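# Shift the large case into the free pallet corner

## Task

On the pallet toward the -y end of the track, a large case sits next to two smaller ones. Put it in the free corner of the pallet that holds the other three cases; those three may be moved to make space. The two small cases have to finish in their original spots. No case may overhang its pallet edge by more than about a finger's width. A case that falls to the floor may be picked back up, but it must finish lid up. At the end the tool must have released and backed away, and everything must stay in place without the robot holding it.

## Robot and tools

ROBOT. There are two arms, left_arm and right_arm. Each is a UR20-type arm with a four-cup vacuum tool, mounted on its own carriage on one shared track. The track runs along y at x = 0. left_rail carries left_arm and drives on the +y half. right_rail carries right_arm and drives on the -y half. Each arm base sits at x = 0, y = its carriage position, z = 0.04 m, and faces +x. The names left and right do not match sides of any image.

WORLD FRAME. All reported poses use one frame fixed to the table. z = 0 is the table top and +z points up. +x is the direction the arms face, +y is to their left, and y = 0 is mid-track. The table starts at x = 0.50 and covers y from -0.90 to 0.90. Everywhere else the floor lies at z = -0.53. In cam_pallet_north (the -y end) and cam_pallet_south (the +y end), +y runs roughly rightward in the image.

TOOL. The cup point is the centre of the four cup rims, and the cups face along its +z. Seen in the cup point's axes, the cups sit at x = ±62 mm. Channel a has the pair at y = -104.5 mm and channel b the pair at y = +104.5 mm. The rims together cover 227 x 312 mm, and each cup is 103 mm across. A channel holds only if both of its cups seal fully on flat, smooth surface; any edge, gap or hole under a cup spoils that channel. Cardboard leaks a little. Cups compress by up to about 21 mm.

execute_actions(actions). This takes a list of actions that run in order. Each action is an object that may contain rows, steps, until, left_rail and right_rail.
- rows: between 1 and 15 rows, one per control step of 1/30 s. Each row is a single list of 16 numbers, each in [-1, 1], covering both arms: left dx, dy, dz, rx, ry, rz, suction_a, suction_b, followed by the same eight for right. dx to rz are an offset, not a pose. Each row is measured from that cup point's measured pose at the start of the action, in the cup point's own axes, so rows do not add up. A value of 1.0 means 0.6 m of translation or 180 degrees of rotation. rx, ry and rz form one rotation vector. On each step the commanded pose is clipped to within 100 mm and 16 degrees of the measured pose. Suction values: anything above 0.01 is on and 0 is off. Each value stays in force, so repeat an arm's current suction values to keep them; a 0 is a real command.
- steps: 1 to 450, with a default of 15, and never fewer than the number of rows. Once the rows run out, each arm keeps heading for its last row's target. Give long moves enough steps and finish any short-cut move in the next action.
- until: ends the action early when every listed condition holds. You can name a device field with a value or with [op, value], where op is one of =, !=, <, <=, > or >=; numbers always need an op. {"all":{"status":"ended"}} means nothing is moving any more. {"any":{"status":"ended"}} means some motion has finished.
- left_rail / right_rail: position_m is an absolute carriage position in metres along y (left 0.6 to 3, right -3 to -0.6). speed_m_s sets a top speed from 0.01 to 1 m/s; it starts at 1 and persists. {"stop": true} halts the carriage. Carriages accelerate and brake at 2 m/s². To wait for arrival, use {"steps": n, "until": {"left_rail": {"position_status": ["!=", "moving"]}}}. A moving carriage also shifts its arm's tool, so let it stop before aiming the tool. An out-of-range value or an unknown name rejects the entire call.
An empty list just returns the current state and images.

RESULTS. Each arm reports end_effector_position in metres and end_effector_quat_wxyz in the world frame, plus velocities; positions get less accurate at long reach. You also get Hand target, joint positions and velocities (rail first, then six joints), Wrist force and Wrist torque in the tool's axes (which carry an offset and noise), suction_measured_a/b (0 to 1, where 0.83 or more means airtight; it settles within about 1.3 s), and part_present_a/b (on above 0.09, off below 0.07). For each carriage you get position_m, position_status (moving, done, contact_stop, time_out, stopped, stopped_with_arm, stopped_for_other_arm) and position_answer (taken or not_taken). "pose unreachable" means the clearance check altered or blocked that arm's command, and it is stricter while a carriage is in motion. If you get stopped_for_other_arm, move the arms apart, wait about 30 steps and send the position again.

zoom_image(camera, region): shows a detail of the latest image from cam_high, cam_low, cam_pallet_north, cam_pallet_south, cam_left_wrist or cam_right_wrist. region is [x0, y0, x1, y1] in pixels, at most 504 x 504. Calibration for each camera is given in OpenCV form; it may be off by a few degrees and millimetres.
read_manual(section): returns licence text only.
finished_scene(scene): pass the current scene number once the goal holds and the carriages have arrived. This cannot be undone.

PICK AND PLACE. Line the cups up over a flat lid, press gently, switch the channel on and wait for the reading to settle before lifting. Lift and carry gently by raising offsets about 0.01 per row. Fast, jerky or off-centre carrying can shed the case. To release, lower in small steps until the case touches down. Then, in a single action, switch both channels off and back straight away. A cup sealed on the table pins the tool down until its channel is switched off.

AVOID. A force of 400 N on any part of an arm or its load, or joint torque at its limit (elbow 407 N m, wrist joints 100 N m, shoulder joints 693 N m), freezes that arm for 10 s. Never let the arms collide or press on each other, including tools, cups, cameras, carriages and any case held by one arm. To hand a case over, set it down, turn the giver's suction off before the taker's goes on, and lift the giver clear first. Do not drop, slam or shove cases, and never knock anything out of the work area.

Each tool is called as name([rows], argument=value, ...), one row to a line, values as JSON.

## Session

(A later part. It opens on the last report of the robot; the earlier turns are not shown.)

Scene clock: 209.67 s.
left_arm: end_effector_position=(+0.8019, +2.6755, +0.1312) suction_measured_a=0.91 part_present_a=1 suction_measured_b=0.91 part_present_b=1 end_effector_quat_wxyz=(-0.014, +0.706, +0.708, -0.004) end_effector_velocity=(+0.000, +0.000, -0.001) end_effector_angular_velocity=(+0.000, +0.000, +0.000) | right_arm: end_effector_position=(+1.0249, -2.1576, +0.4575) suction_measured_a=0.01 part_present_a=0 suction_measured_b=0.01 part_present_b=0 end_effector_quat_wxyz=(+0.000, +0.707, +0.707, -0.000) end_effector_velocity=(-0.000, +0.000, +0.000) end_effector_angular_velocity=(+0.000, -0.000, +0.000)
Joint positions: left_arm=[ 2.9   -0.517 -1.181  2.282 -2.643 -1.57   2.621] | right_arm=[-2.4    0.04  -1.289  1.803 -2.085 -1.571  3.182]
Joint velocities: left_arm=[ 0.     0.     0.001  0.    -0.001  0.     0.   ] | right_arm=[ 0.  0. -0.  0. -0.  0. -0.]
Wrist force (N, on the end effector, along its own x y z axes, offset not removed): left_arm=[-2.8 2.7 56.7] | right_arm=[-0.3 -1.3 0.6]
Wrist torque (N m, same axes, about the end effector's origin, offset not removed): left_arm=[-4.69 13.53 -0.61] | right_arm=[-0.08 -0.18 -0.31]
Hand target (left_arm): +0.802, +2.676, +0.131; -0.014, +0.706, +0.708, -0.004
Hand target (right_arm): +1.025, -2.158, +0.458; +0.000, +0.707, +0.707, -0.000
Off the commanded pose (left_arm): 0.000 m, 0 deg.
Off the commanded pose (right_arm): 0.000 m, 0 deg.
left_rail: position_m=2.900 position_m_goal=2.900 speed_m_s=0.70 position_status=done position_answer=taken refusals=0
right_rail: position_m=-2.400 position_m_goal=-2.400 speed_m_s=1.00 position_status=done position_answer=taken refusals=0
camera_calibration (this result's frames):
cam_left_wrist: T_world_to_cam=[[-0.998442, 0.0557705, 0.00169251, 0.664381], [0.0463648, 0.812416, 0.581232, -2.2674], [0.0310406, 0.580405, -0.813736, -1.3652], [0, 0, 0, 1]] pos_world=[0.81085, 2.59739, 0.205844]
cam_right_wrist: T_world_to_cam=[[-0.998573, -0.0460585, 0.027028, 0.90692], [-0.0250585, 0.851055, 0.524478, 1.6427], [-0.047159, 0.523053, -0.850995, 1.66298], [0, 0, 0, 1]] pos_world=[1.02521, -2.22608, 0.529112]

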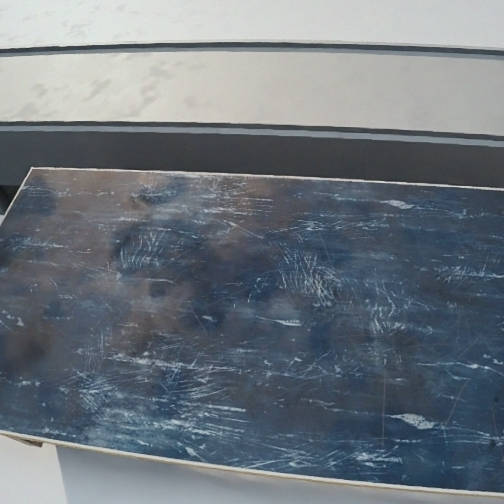

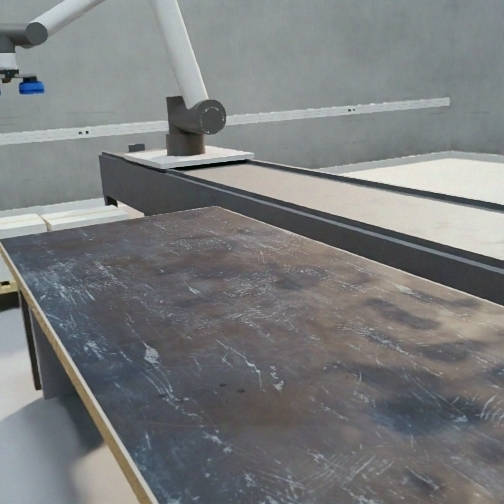

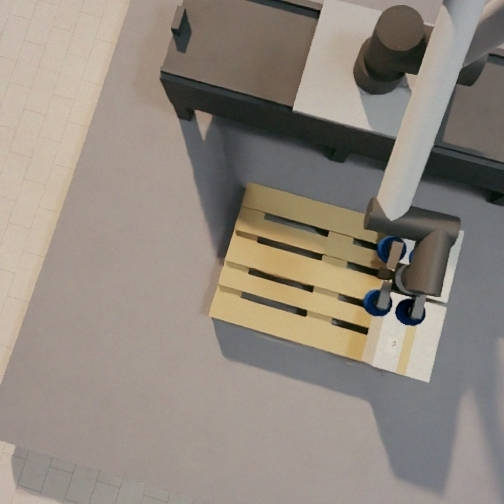

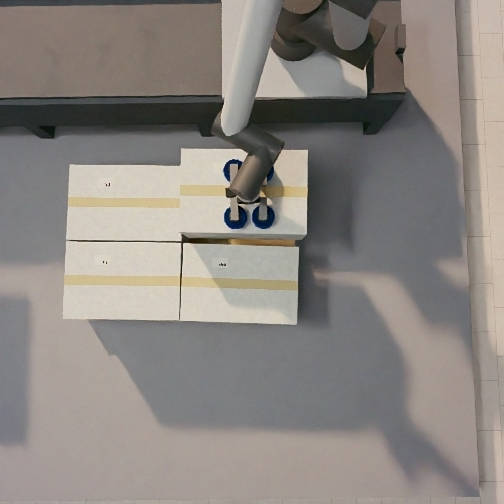

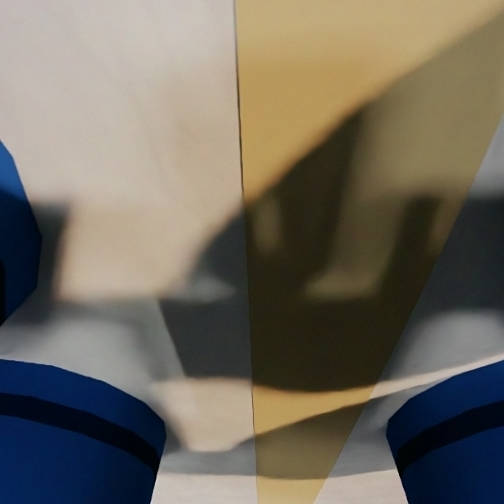

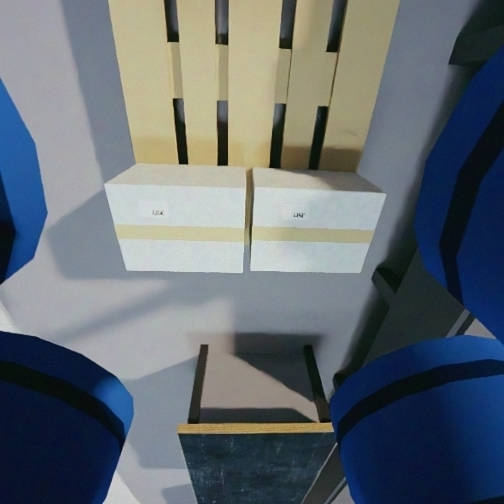

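execute_actions([
  {"rows":[[0,0,0.04,-0.004,0,0,1,1,0,0,0,0,0,0,0,0],[0,0,0.08,-0.008,0,0,1,1,0,0,0,0,0,0,0,0],[0,0,0.12,-0.008,0,0,1,1,0,0,0,0,0,0,0,0],[0,0,0.16,-0.008,0,0,1,1,0,0,0,0,0,0,0,0],[0,0,0.2,-0.008,0,0,1,1,0,0,0,0,0,0,0,0],[0,0,0.24,-0.008,0,0,1,1,0,0,0,0,0,0,0,0],[0,0,0.28,-0.008,0,0,1,1,0,0,0,0,0,0,0,0],[0,0,0.32,-0.008,0,0,1,1,0,0,0,0,0,0,0,0]],"steps":40},
])

Scene clock: 220.03 s.
left_arm: end_effector_position=(+0.7971, +2.6784, -0.0606) suction_measured_a=0.91 part_present_a=1 suction_measured_b=0.91 part_present_b=1 end_effector_quat_wxyz=(-0.005, +0.706, +0.708, +0.005) end_effector_velocity=(+0.000, +0.000, -0.000) end_effector_angular_velocity=(+0.000, +0.000, +0.000) | right_arm: end_effector_position=(+1.0249, -2.1576, +0.4575) suction_measured_a=0.01 part_present_a=0 suction_measured_b=0.01 part_present_b=0 end_effector_quat_wxyz=(+0.000, +0.707, +0.707, -0.000) end_effector_velocity=(-0.000, +0.000, +0.000) end_effector_angular_velocity=(-0.000, -0.000, +0.000)
Joint positions: left_arm=[ 2.9   -0.521 -0.897  2.321 -2.988 -1.558  2.617] | right_arm=[-2.4    0.04  -1.289  1.803 -2.085 -1.571  3.182]
Joint velocities: left_arm=[ 0.     0.     0.001 -0.    -0.     0.     0.   ] | right_arm=[ 0.  0. -0.  0. -0. -0. -0.]
Wrist force (N, on the end effector, along its own x y z axes, offset not removed): left_arm=[-1.4 11.4 49.8] | right_arm=[-2.3 -1.8 0.4]
Wrist torque (N m, same axes, about the end effector's origin, offset not removed): left_arm=[-2.98 13.10 -0.16] | right_arm=[-0.01 0.07 -0.25]
Hand target (left_arm): +0.797, +2.678, -0.061; -0.005, +0.706, +0.708, +0.005
Hand target (right_arm): +1.025, -2.158, +0.458; +0.000, +0.707, +0.707, -0.000
Off the commanded pose (left_arm): 0.000 m, 0 deg.
Off the commanded pose (right_arm): 0.000 m, 0 deg.
left_rail: position_m=2.900 position_m_goal=2.900 speed_m_s=0.70 position_status=done position_answer=taken refusals=0
right_rail: position_m=-2.400 position_m_goal=-2.400 speed_m_s=1.00 position_status=done position_answer=taken refusals=0
camera_calibration (this result's frames):
cam_left_wrist: T_world_to_cam=[[-0.998148, 0.0561475, -0.0234066, 0.656977], [0.0320425, 0.812364, 0.58227, -2.1464], [0.0517077, 0.580441, -0.812659, -1.53925], [0, 0, 0, 1]] pos_world=[0.804127, 2.60022, 0.0142725]
cam_right_wrist: T_world_to_cam=[[-0.998573, -0.0460585, 0.027028, 0.90692], [-0.0250585, 0.851055, 0.524478, 1.6427], [-0.047159, 0.523053, -0.850995, 1.66298], [0, 0, 0, 1]] pos_world=[1.02521, -2.22608, 0.529112]

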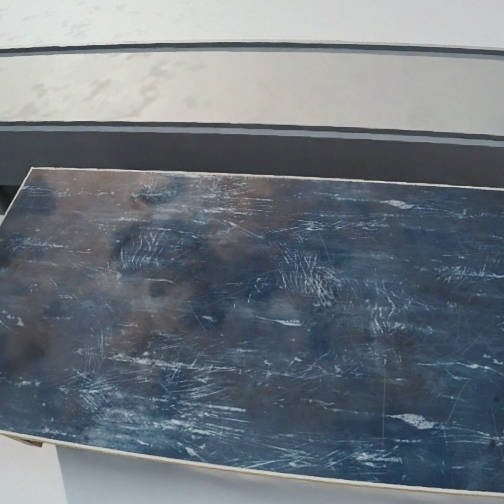

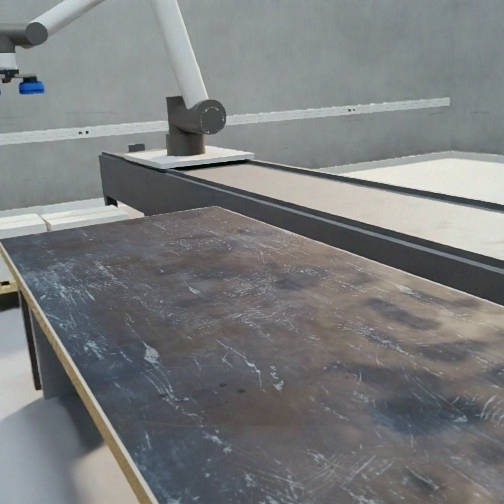

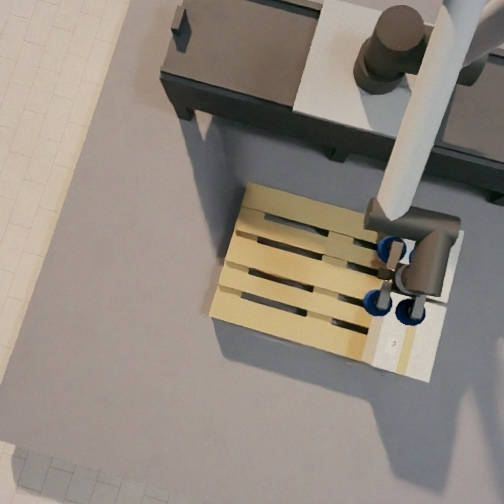

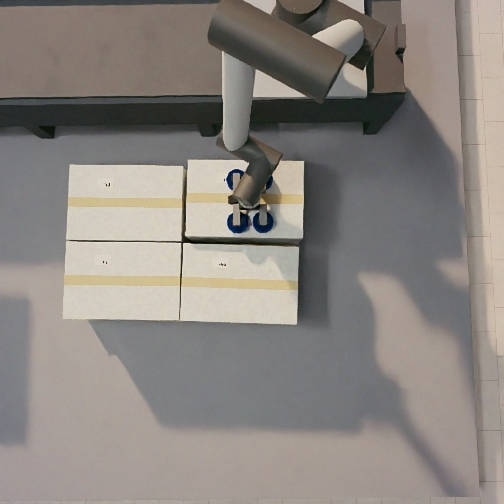

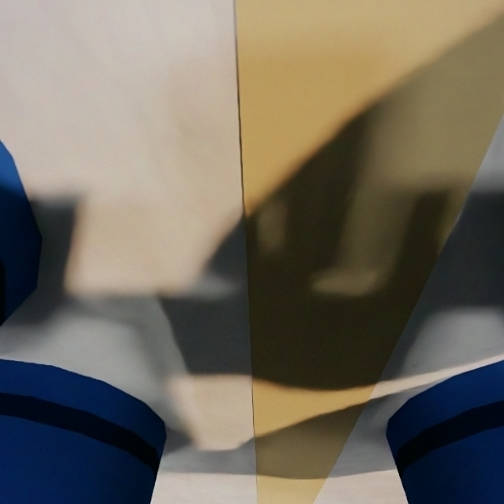

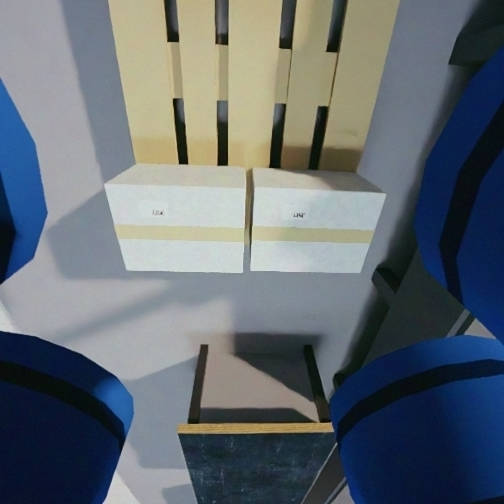

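execute_actions([
  {"rows":[[-0.022,0.02,0,0,0,0,1,1,0,0,0,0,0,0,0,0]],"steps":20},
  {"rows":[[0,0,0.02,0,0,0,1,1,0,0,0,0,0,0,0,0],[0,0,0.04,0,0,0,1,1,0,0,0,0,0,0,0,0],[0,0,0.06,0,0,0,1,1,0,0,0,0,0,0,0,0]],"steps":20},
])

Scene clock: 227.37 s.
left_arm: end_effector_position=(+0.8090, +2.6658, -0.0964) suction_measured_a=0.91 part_present_a=1 suction_measured_b=0.91 part_present_b=1 end_effector_quat_wxyz=(-0.005, +0.706, +0.708, +0.005) end_effector_velocity=(+0.000, +0.000, -0.003) end_effector_angular_velocity=(+0.000, -0.000, +0.000) | right_arm: end_effector_position=(+1.0249, -2.1576, +0.4575) suction_measured_a=0.01 part_present_a=0 suction_measured_b=0.01 part_present_b=0 end_effector_quat_wxyz=(+0.000, +0.707, +0.707, -0.000) end_effector_velocity=(-0.000, +0.000, +0.000) end_effector_angular_velocity=(+0.000, -0.000, -0.000)
Joint positions: left_arm=[ 2.9   -0.527 -0.838  2.295 -3.02  -1.558  2.611] | right_arm=[-2.4    0.04  -1.289  1.803 -2.085 -1.571  3.182]
Joint velocities: left_arm=[ 0.     0.     0.004 -0.001 -0.004  0.     0.   ] | right_arm=[ 0.  0. -0.  0. -0.  0.  0.]
Wrist force (N, on the end effector, along its own x y z axes, offset not removed): left_arm=[-1.9 1.7 56.9] | right_arm=[-2.9 -2.9 3.0]
Wrist torque (N m, same axes, about the end effector's origin, offset not removed): left_arm=[-4.35 13.16 -0.26] | right_arm=[-0.20 0.16 -0.23]
Hand target (left_arm): +0.809, +2.666, -0.097; -0.005, +0.706, +0.708, +0.005
Hand target (right_arm): +1.025, -2.158, +0.458; +0.000, +0.707, +0.707, -0.000
Off the commanded pose (left_arm): 0.000 m, 0 deg.
Off the commanded pose (right_arm): 0.000 m, 0 deg.
left_rail: position_m=2.900 position_m_goal=2.900 speed_m_s=0.70 position_status=done position_answer=taken refusals=0
right_rail: position_m=-2.400 position_m_goal=-2.400 speed_m_s=1.00 position_status=done position_answer=taken refusals=0
camera_calibration (this result's frames):
cam_left_wrist: T_world_to_cam=[[-0.998149, 0.0561402, -0.0233827, 0.668779], [0.0320519, 0.812378, 0.582249, -2.11578], [0.0516832, 0.580422, -0.812674, -1.56162], [0, 0, 0, 1]] pos_world=[0.816066, 2.58767, -0.021537]
cam_right_wrist: T_world_to_cam=[[-0.998573, -0.0460585, 0.0270281, 0.90692], [-0.0250584, 0.851055, 0.524478, 1.6427], [-0.0471591, 0.523053, -0.850995, 1.66298], [0, 0, 0, 1]] pos_world=[1.02521, -2.22608, 0.529112]

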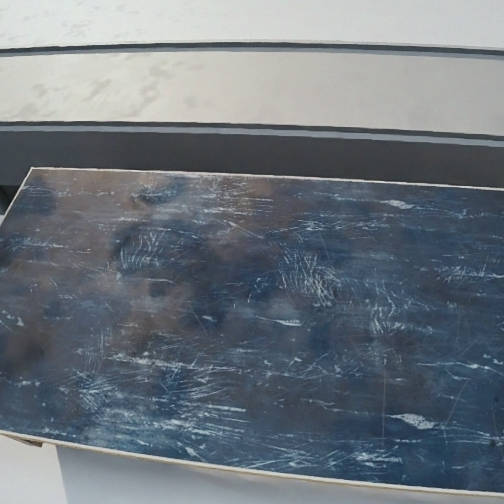

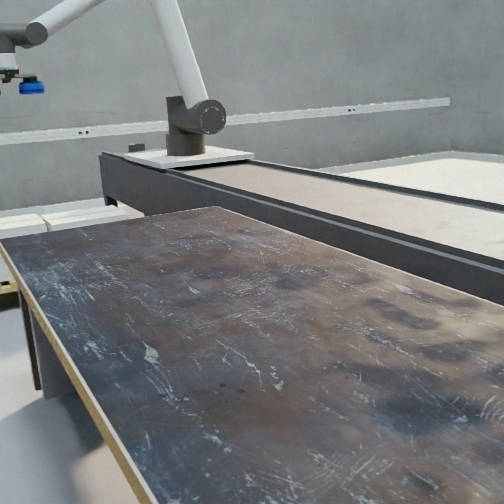

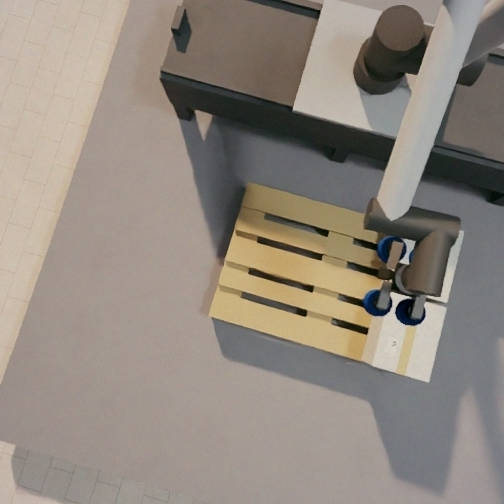

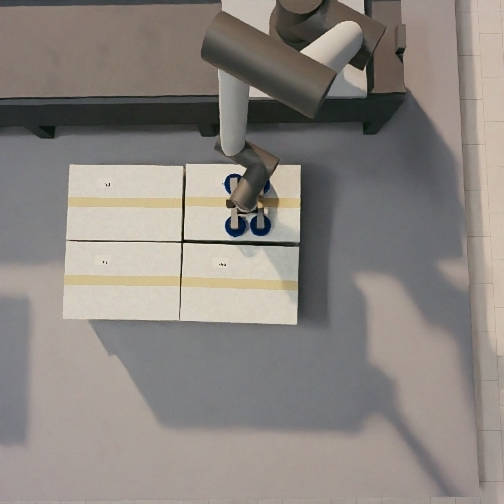

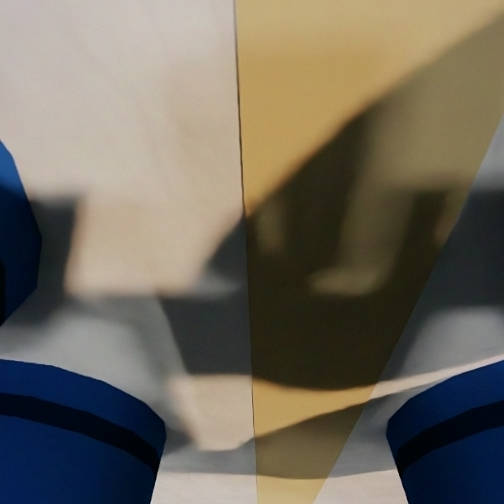

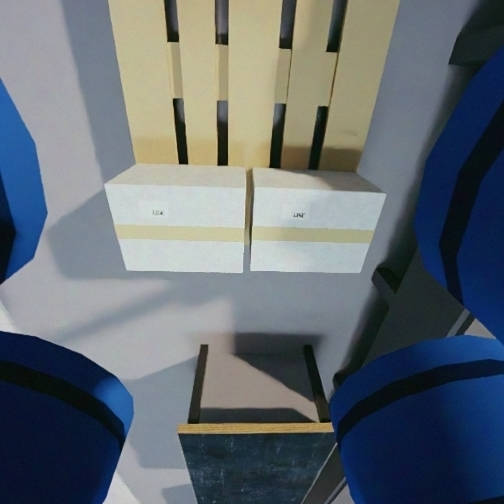

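execute_actions([
  {"rows":[[-0.008,0.005,0.015,0,0,0,1,1,0,0,0,0,0,0,0,0],[-0.008,0.005,0.032,0,0,0,1,1,0,0,0,0,0,0,0,0]],"steps":20},
])

Scene clock: 244.23 s.
left_arm: end_effector_position=(+0.8128, +2.6593, -0.1107) suction_measured_a=0.91 part_present_a=1 suction_measured_b=0.91 part_present_b=1 end_effector_quat_wxyz=(-0.001, +0.706, +0.708, +0.002) end_effector_velocity=(+0.000, -0.000, +0.000) end_effector_angular_velocity=(-0.000, -0.000, +0.000) | right_arm: end_effector_position=(+1.0249, -2.1576, +0.4575) suction_measured_a=0.01 part_present_a=0 suction_measured_b=0.01 part_present_b=0 end_effector_quat_wxyz=(+0.000, +0.707, +0.707, -0.000) end_effector_velocity=(+0.000, +0.000, -0.000) end_effector_angular_velocity=(+0.000, +0.000, -0.000)
Joint positions: left_arm=[ 2.9   -0.529 -0.814  2.286 -3.043 -1.566  2.61 ] | right_arm=[-2.4    0.04  -1.289  1.803 -2.085 -1.571  3.182]
Joint velocities: left_arm=[ 0. -0. -0.  0. -0.  0. -0.] | right_arm=[ 0.  0.  0.  0. -0.  0.  0.]
Wrist force (N, on the end effector, along its own x y z axes, offset not removed): left_arm=[29.2 3.4 -59.3] | right_arm=[-2.1 -0.3 -1.4]
Wrist torque (N m, same axes, about the end effector's origin, offset not removed): left_arm=[13.24 -10.01 4.72] | right_arm=[0.11 0.08 -0.26]
Hand target (left_arm): +0.813, +2.659, -0.111; -0.001, +0.706, +0.708, +0.002
Hand target (right_arm): +1.025, -2.158, +0.458; +0.000, +0.707, +0.707, -0.000
Off the commanded pose (left_arm): 0.005 m, 1 deg.
Off the commanded pose (right_arm): 0.000 m, 0 deg.
FORCE FAULT: contact force on the left arm reached its limit, and that arm stopped for 10 seconds. The contact can be on any part of that arm, not only on its tool. That arm's remaining commands of this call were not run. That arm holds still and accepts commands again. Move the arm away from the contact; if what it grips holds it there, let go first. Pushing or pulling that hard again can fault the arm again.
left_rail: position_m=2.900 position_m_goal=2.900 speed_m_s=0.70 position_status=done position_answer=taken refusals=0
right_rail: position_m=-2.400 position_m_goal=-2.400 speed_m_s=1.00 position_status=done position_answer=taken refusals=0
camera_calibration (this result's frames):
cam_left_wrist: T_world_to_cam=[[-0.99805, 0.0568411, -0.0257977, 0.670352], [0.0317618, 0.818218, 0.574029, -2.1185], [0.0537366, 0.572091, -0.818428, -1.54987], [0, 0, 0, 1]] pos_world=[0.819616, 2.58195, -0.0350841]
cam_right_wrist: T_world_to_cam=[[-0.998573, -0.0460585, 0.027028, 0.90692], [-0.0250585, 0.851055, 0.524478, 1.6427], [-0.047159, 0.523053, -0.850995, 1.66298], [0, 0, 0, 1]] pos_world=[1.02521, -2.22608, 0.529112]

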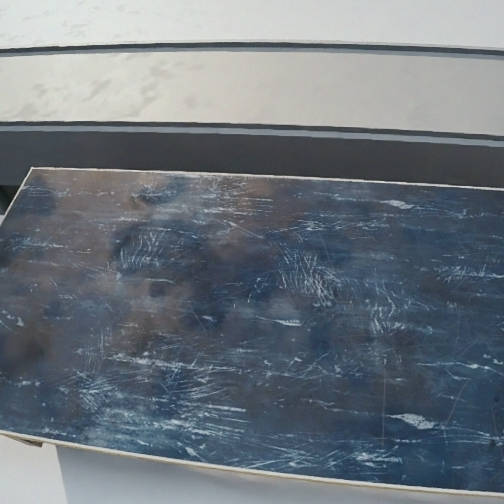

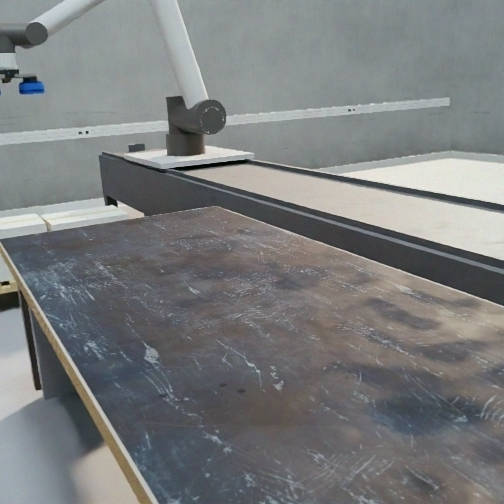

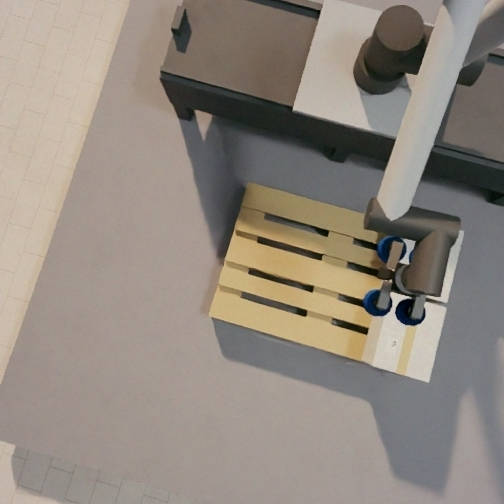

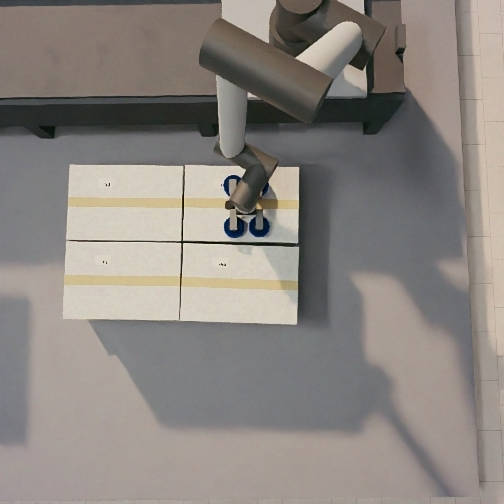

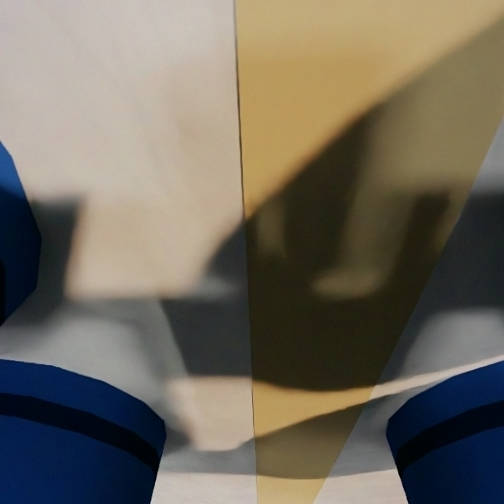

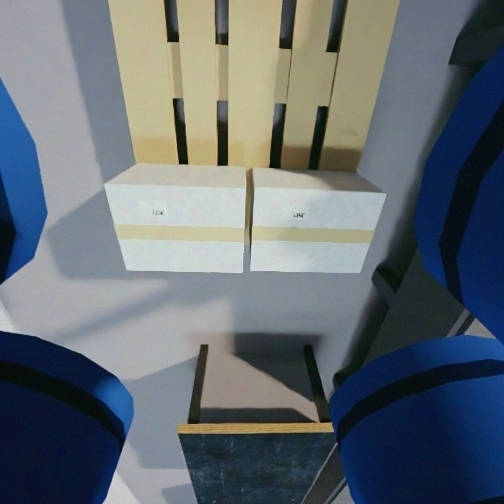

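It's seated. Release.

execute_actions([
  {"rows":[[0,0,-0.4,0,0,0,0,0,0,0,0,0,0,0,0,0]],"steps":35},
])

Scene clock: 248.93 s.
left_arm: end_effector_position=(+0.8123, +2.6582, +0.1289) suction_measured_a=0.00 part_present_a=0 suction_measured_b=0.00 part_present_b=0 end_effector_quat_wxyz=(-0.001, +0.706, +0.708, +0.002) end_effector_velocity=(+0.000, -0.000, +0.002) end_effector_angular_velocity=(+0.000, +0.000, -0.000) | right_arm: end_effector_position=(+1.0249, -2.1576, +0.4575) suction_measured_a=0.01 part_present_a=0 suction_measured_b=0.01 part_present_b=0 end_effector_quat_wxyz=(+0.000, +0.707, +0.707, -0.000) end_effector_velocity=(-0.000, +0.000, +0.000) end_effector_angular_velocity=(-0.000, -0.000, +0.000)
Joint positions: left_arm=[ 2.9   -0.531 -1.168  2.275 -2.678 -1.566  2.609] | right_arm=[-2.4    0.04  -1.289  1.803 -2.085 -1.571  3.182]
Joint velocities: left_arm=[ 0.    -0.    -0.002 -0.001  0.003 -0.    -0.   ] | right_arm=[ 0.  0. -0.  0. -0. -0.  0.]
Wrist force (N, on the end effector, along its own x y z axes, offset not removed): left_arm=[-0.7 0.4 4.1] | right_arm=[-4.3 -0.7 1.4]
Wrist torque (N m, same axes, about the end effector's origin, offset not removed): left_arm=[-0.46 0.17 0.01] | right_arm=[0.09 0.30 -0.22]
Hand target (left_arm): +0.812, +2.658, +0.129; -0.001, +0.706, +0.708, +0.002
Hand target (right_arm): +1.025, -2.158, +0.458; +0.000, +0.707, +0.707, -0.000
Off the commanded pose (left_arm): 0.000 m, 0 deg.
Off the commanded pose (right_arm): 0.000 m, 0 deg.
left_rail: position_m=2.900 position_m_goal=2.900 speed_m_s=0.70 position_status=done position_answer=taken refusals=0
right_rail: position_m=-2.400 position_m_goal=-2.400 speed_m_s=1.00 position_status=done position_answer=taken refusals=0
camera_calibration (this result's frames):
cam_left_wrist: T_world_to_cam=[[-0.99805, 0.056838, -0.0258093, 0.676136], [0.0317526, 0.81822, 0.574028, -2.25513], [0.0537443, 0.572089, -0.818429, -1.35308], [0, 0, 0, 1]] pos_world=[0.819144, 2.58084, 0.204564]
cam_right_wrist: T_world_to_cam=[[-0.998573, -0.0460585, 0.027028, 0.90692], [-0.0250585, 0.851055, 0.524478, 1.6427], [-0.047159, 0.523053, -0.850995, 1.66298], [0, 0, 0, 1]] pos_world=[1.02521, -2.22608, 0.529112]

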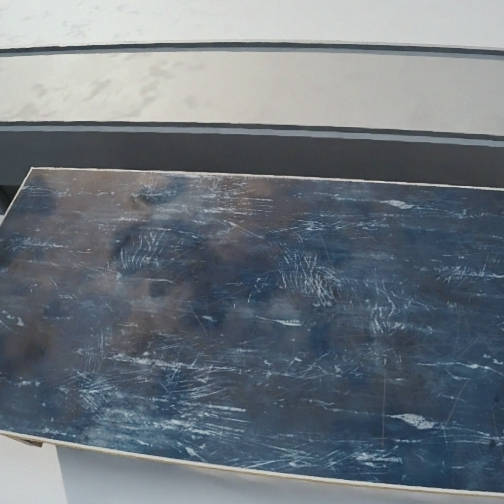

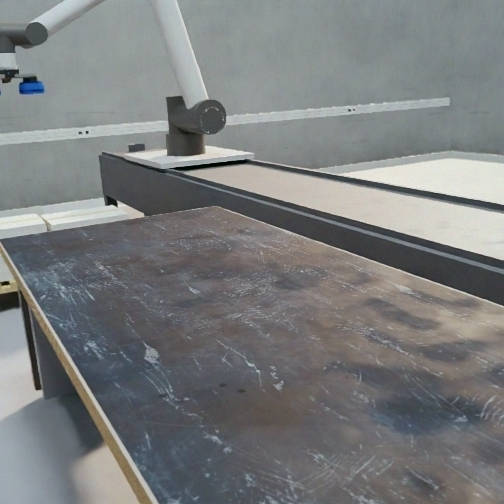

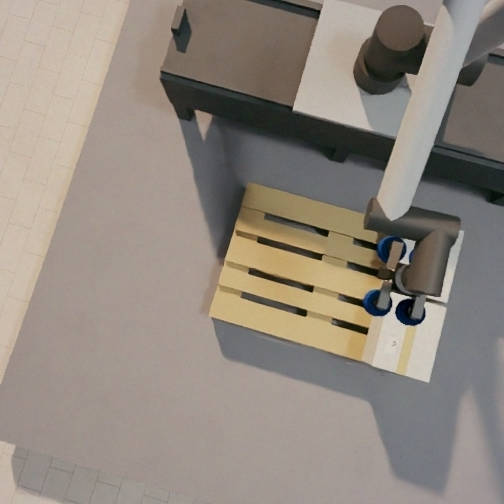

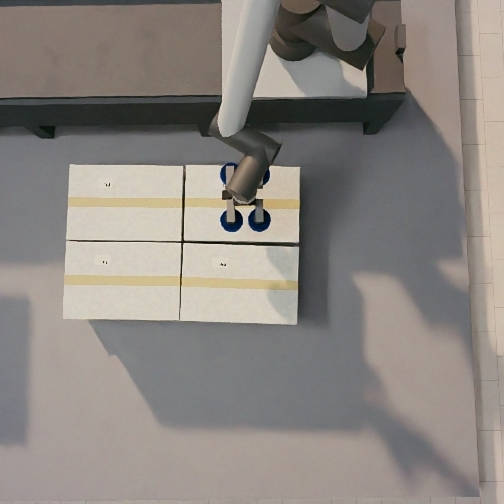

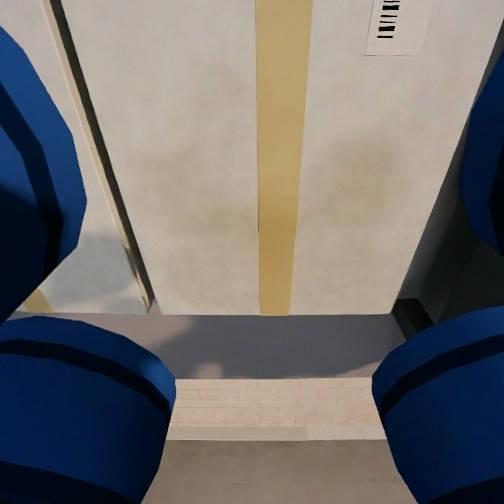

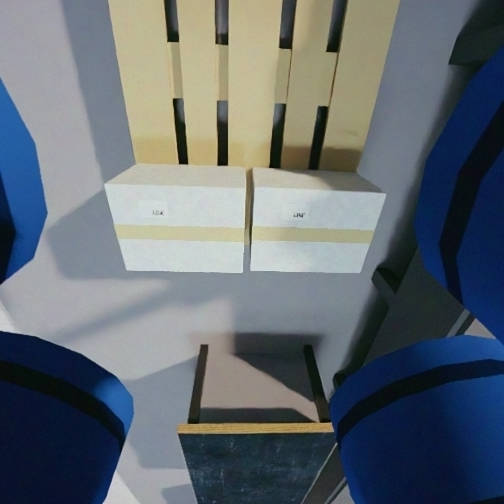

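finished_scene(scene=1)

The scene is finished: the task was done.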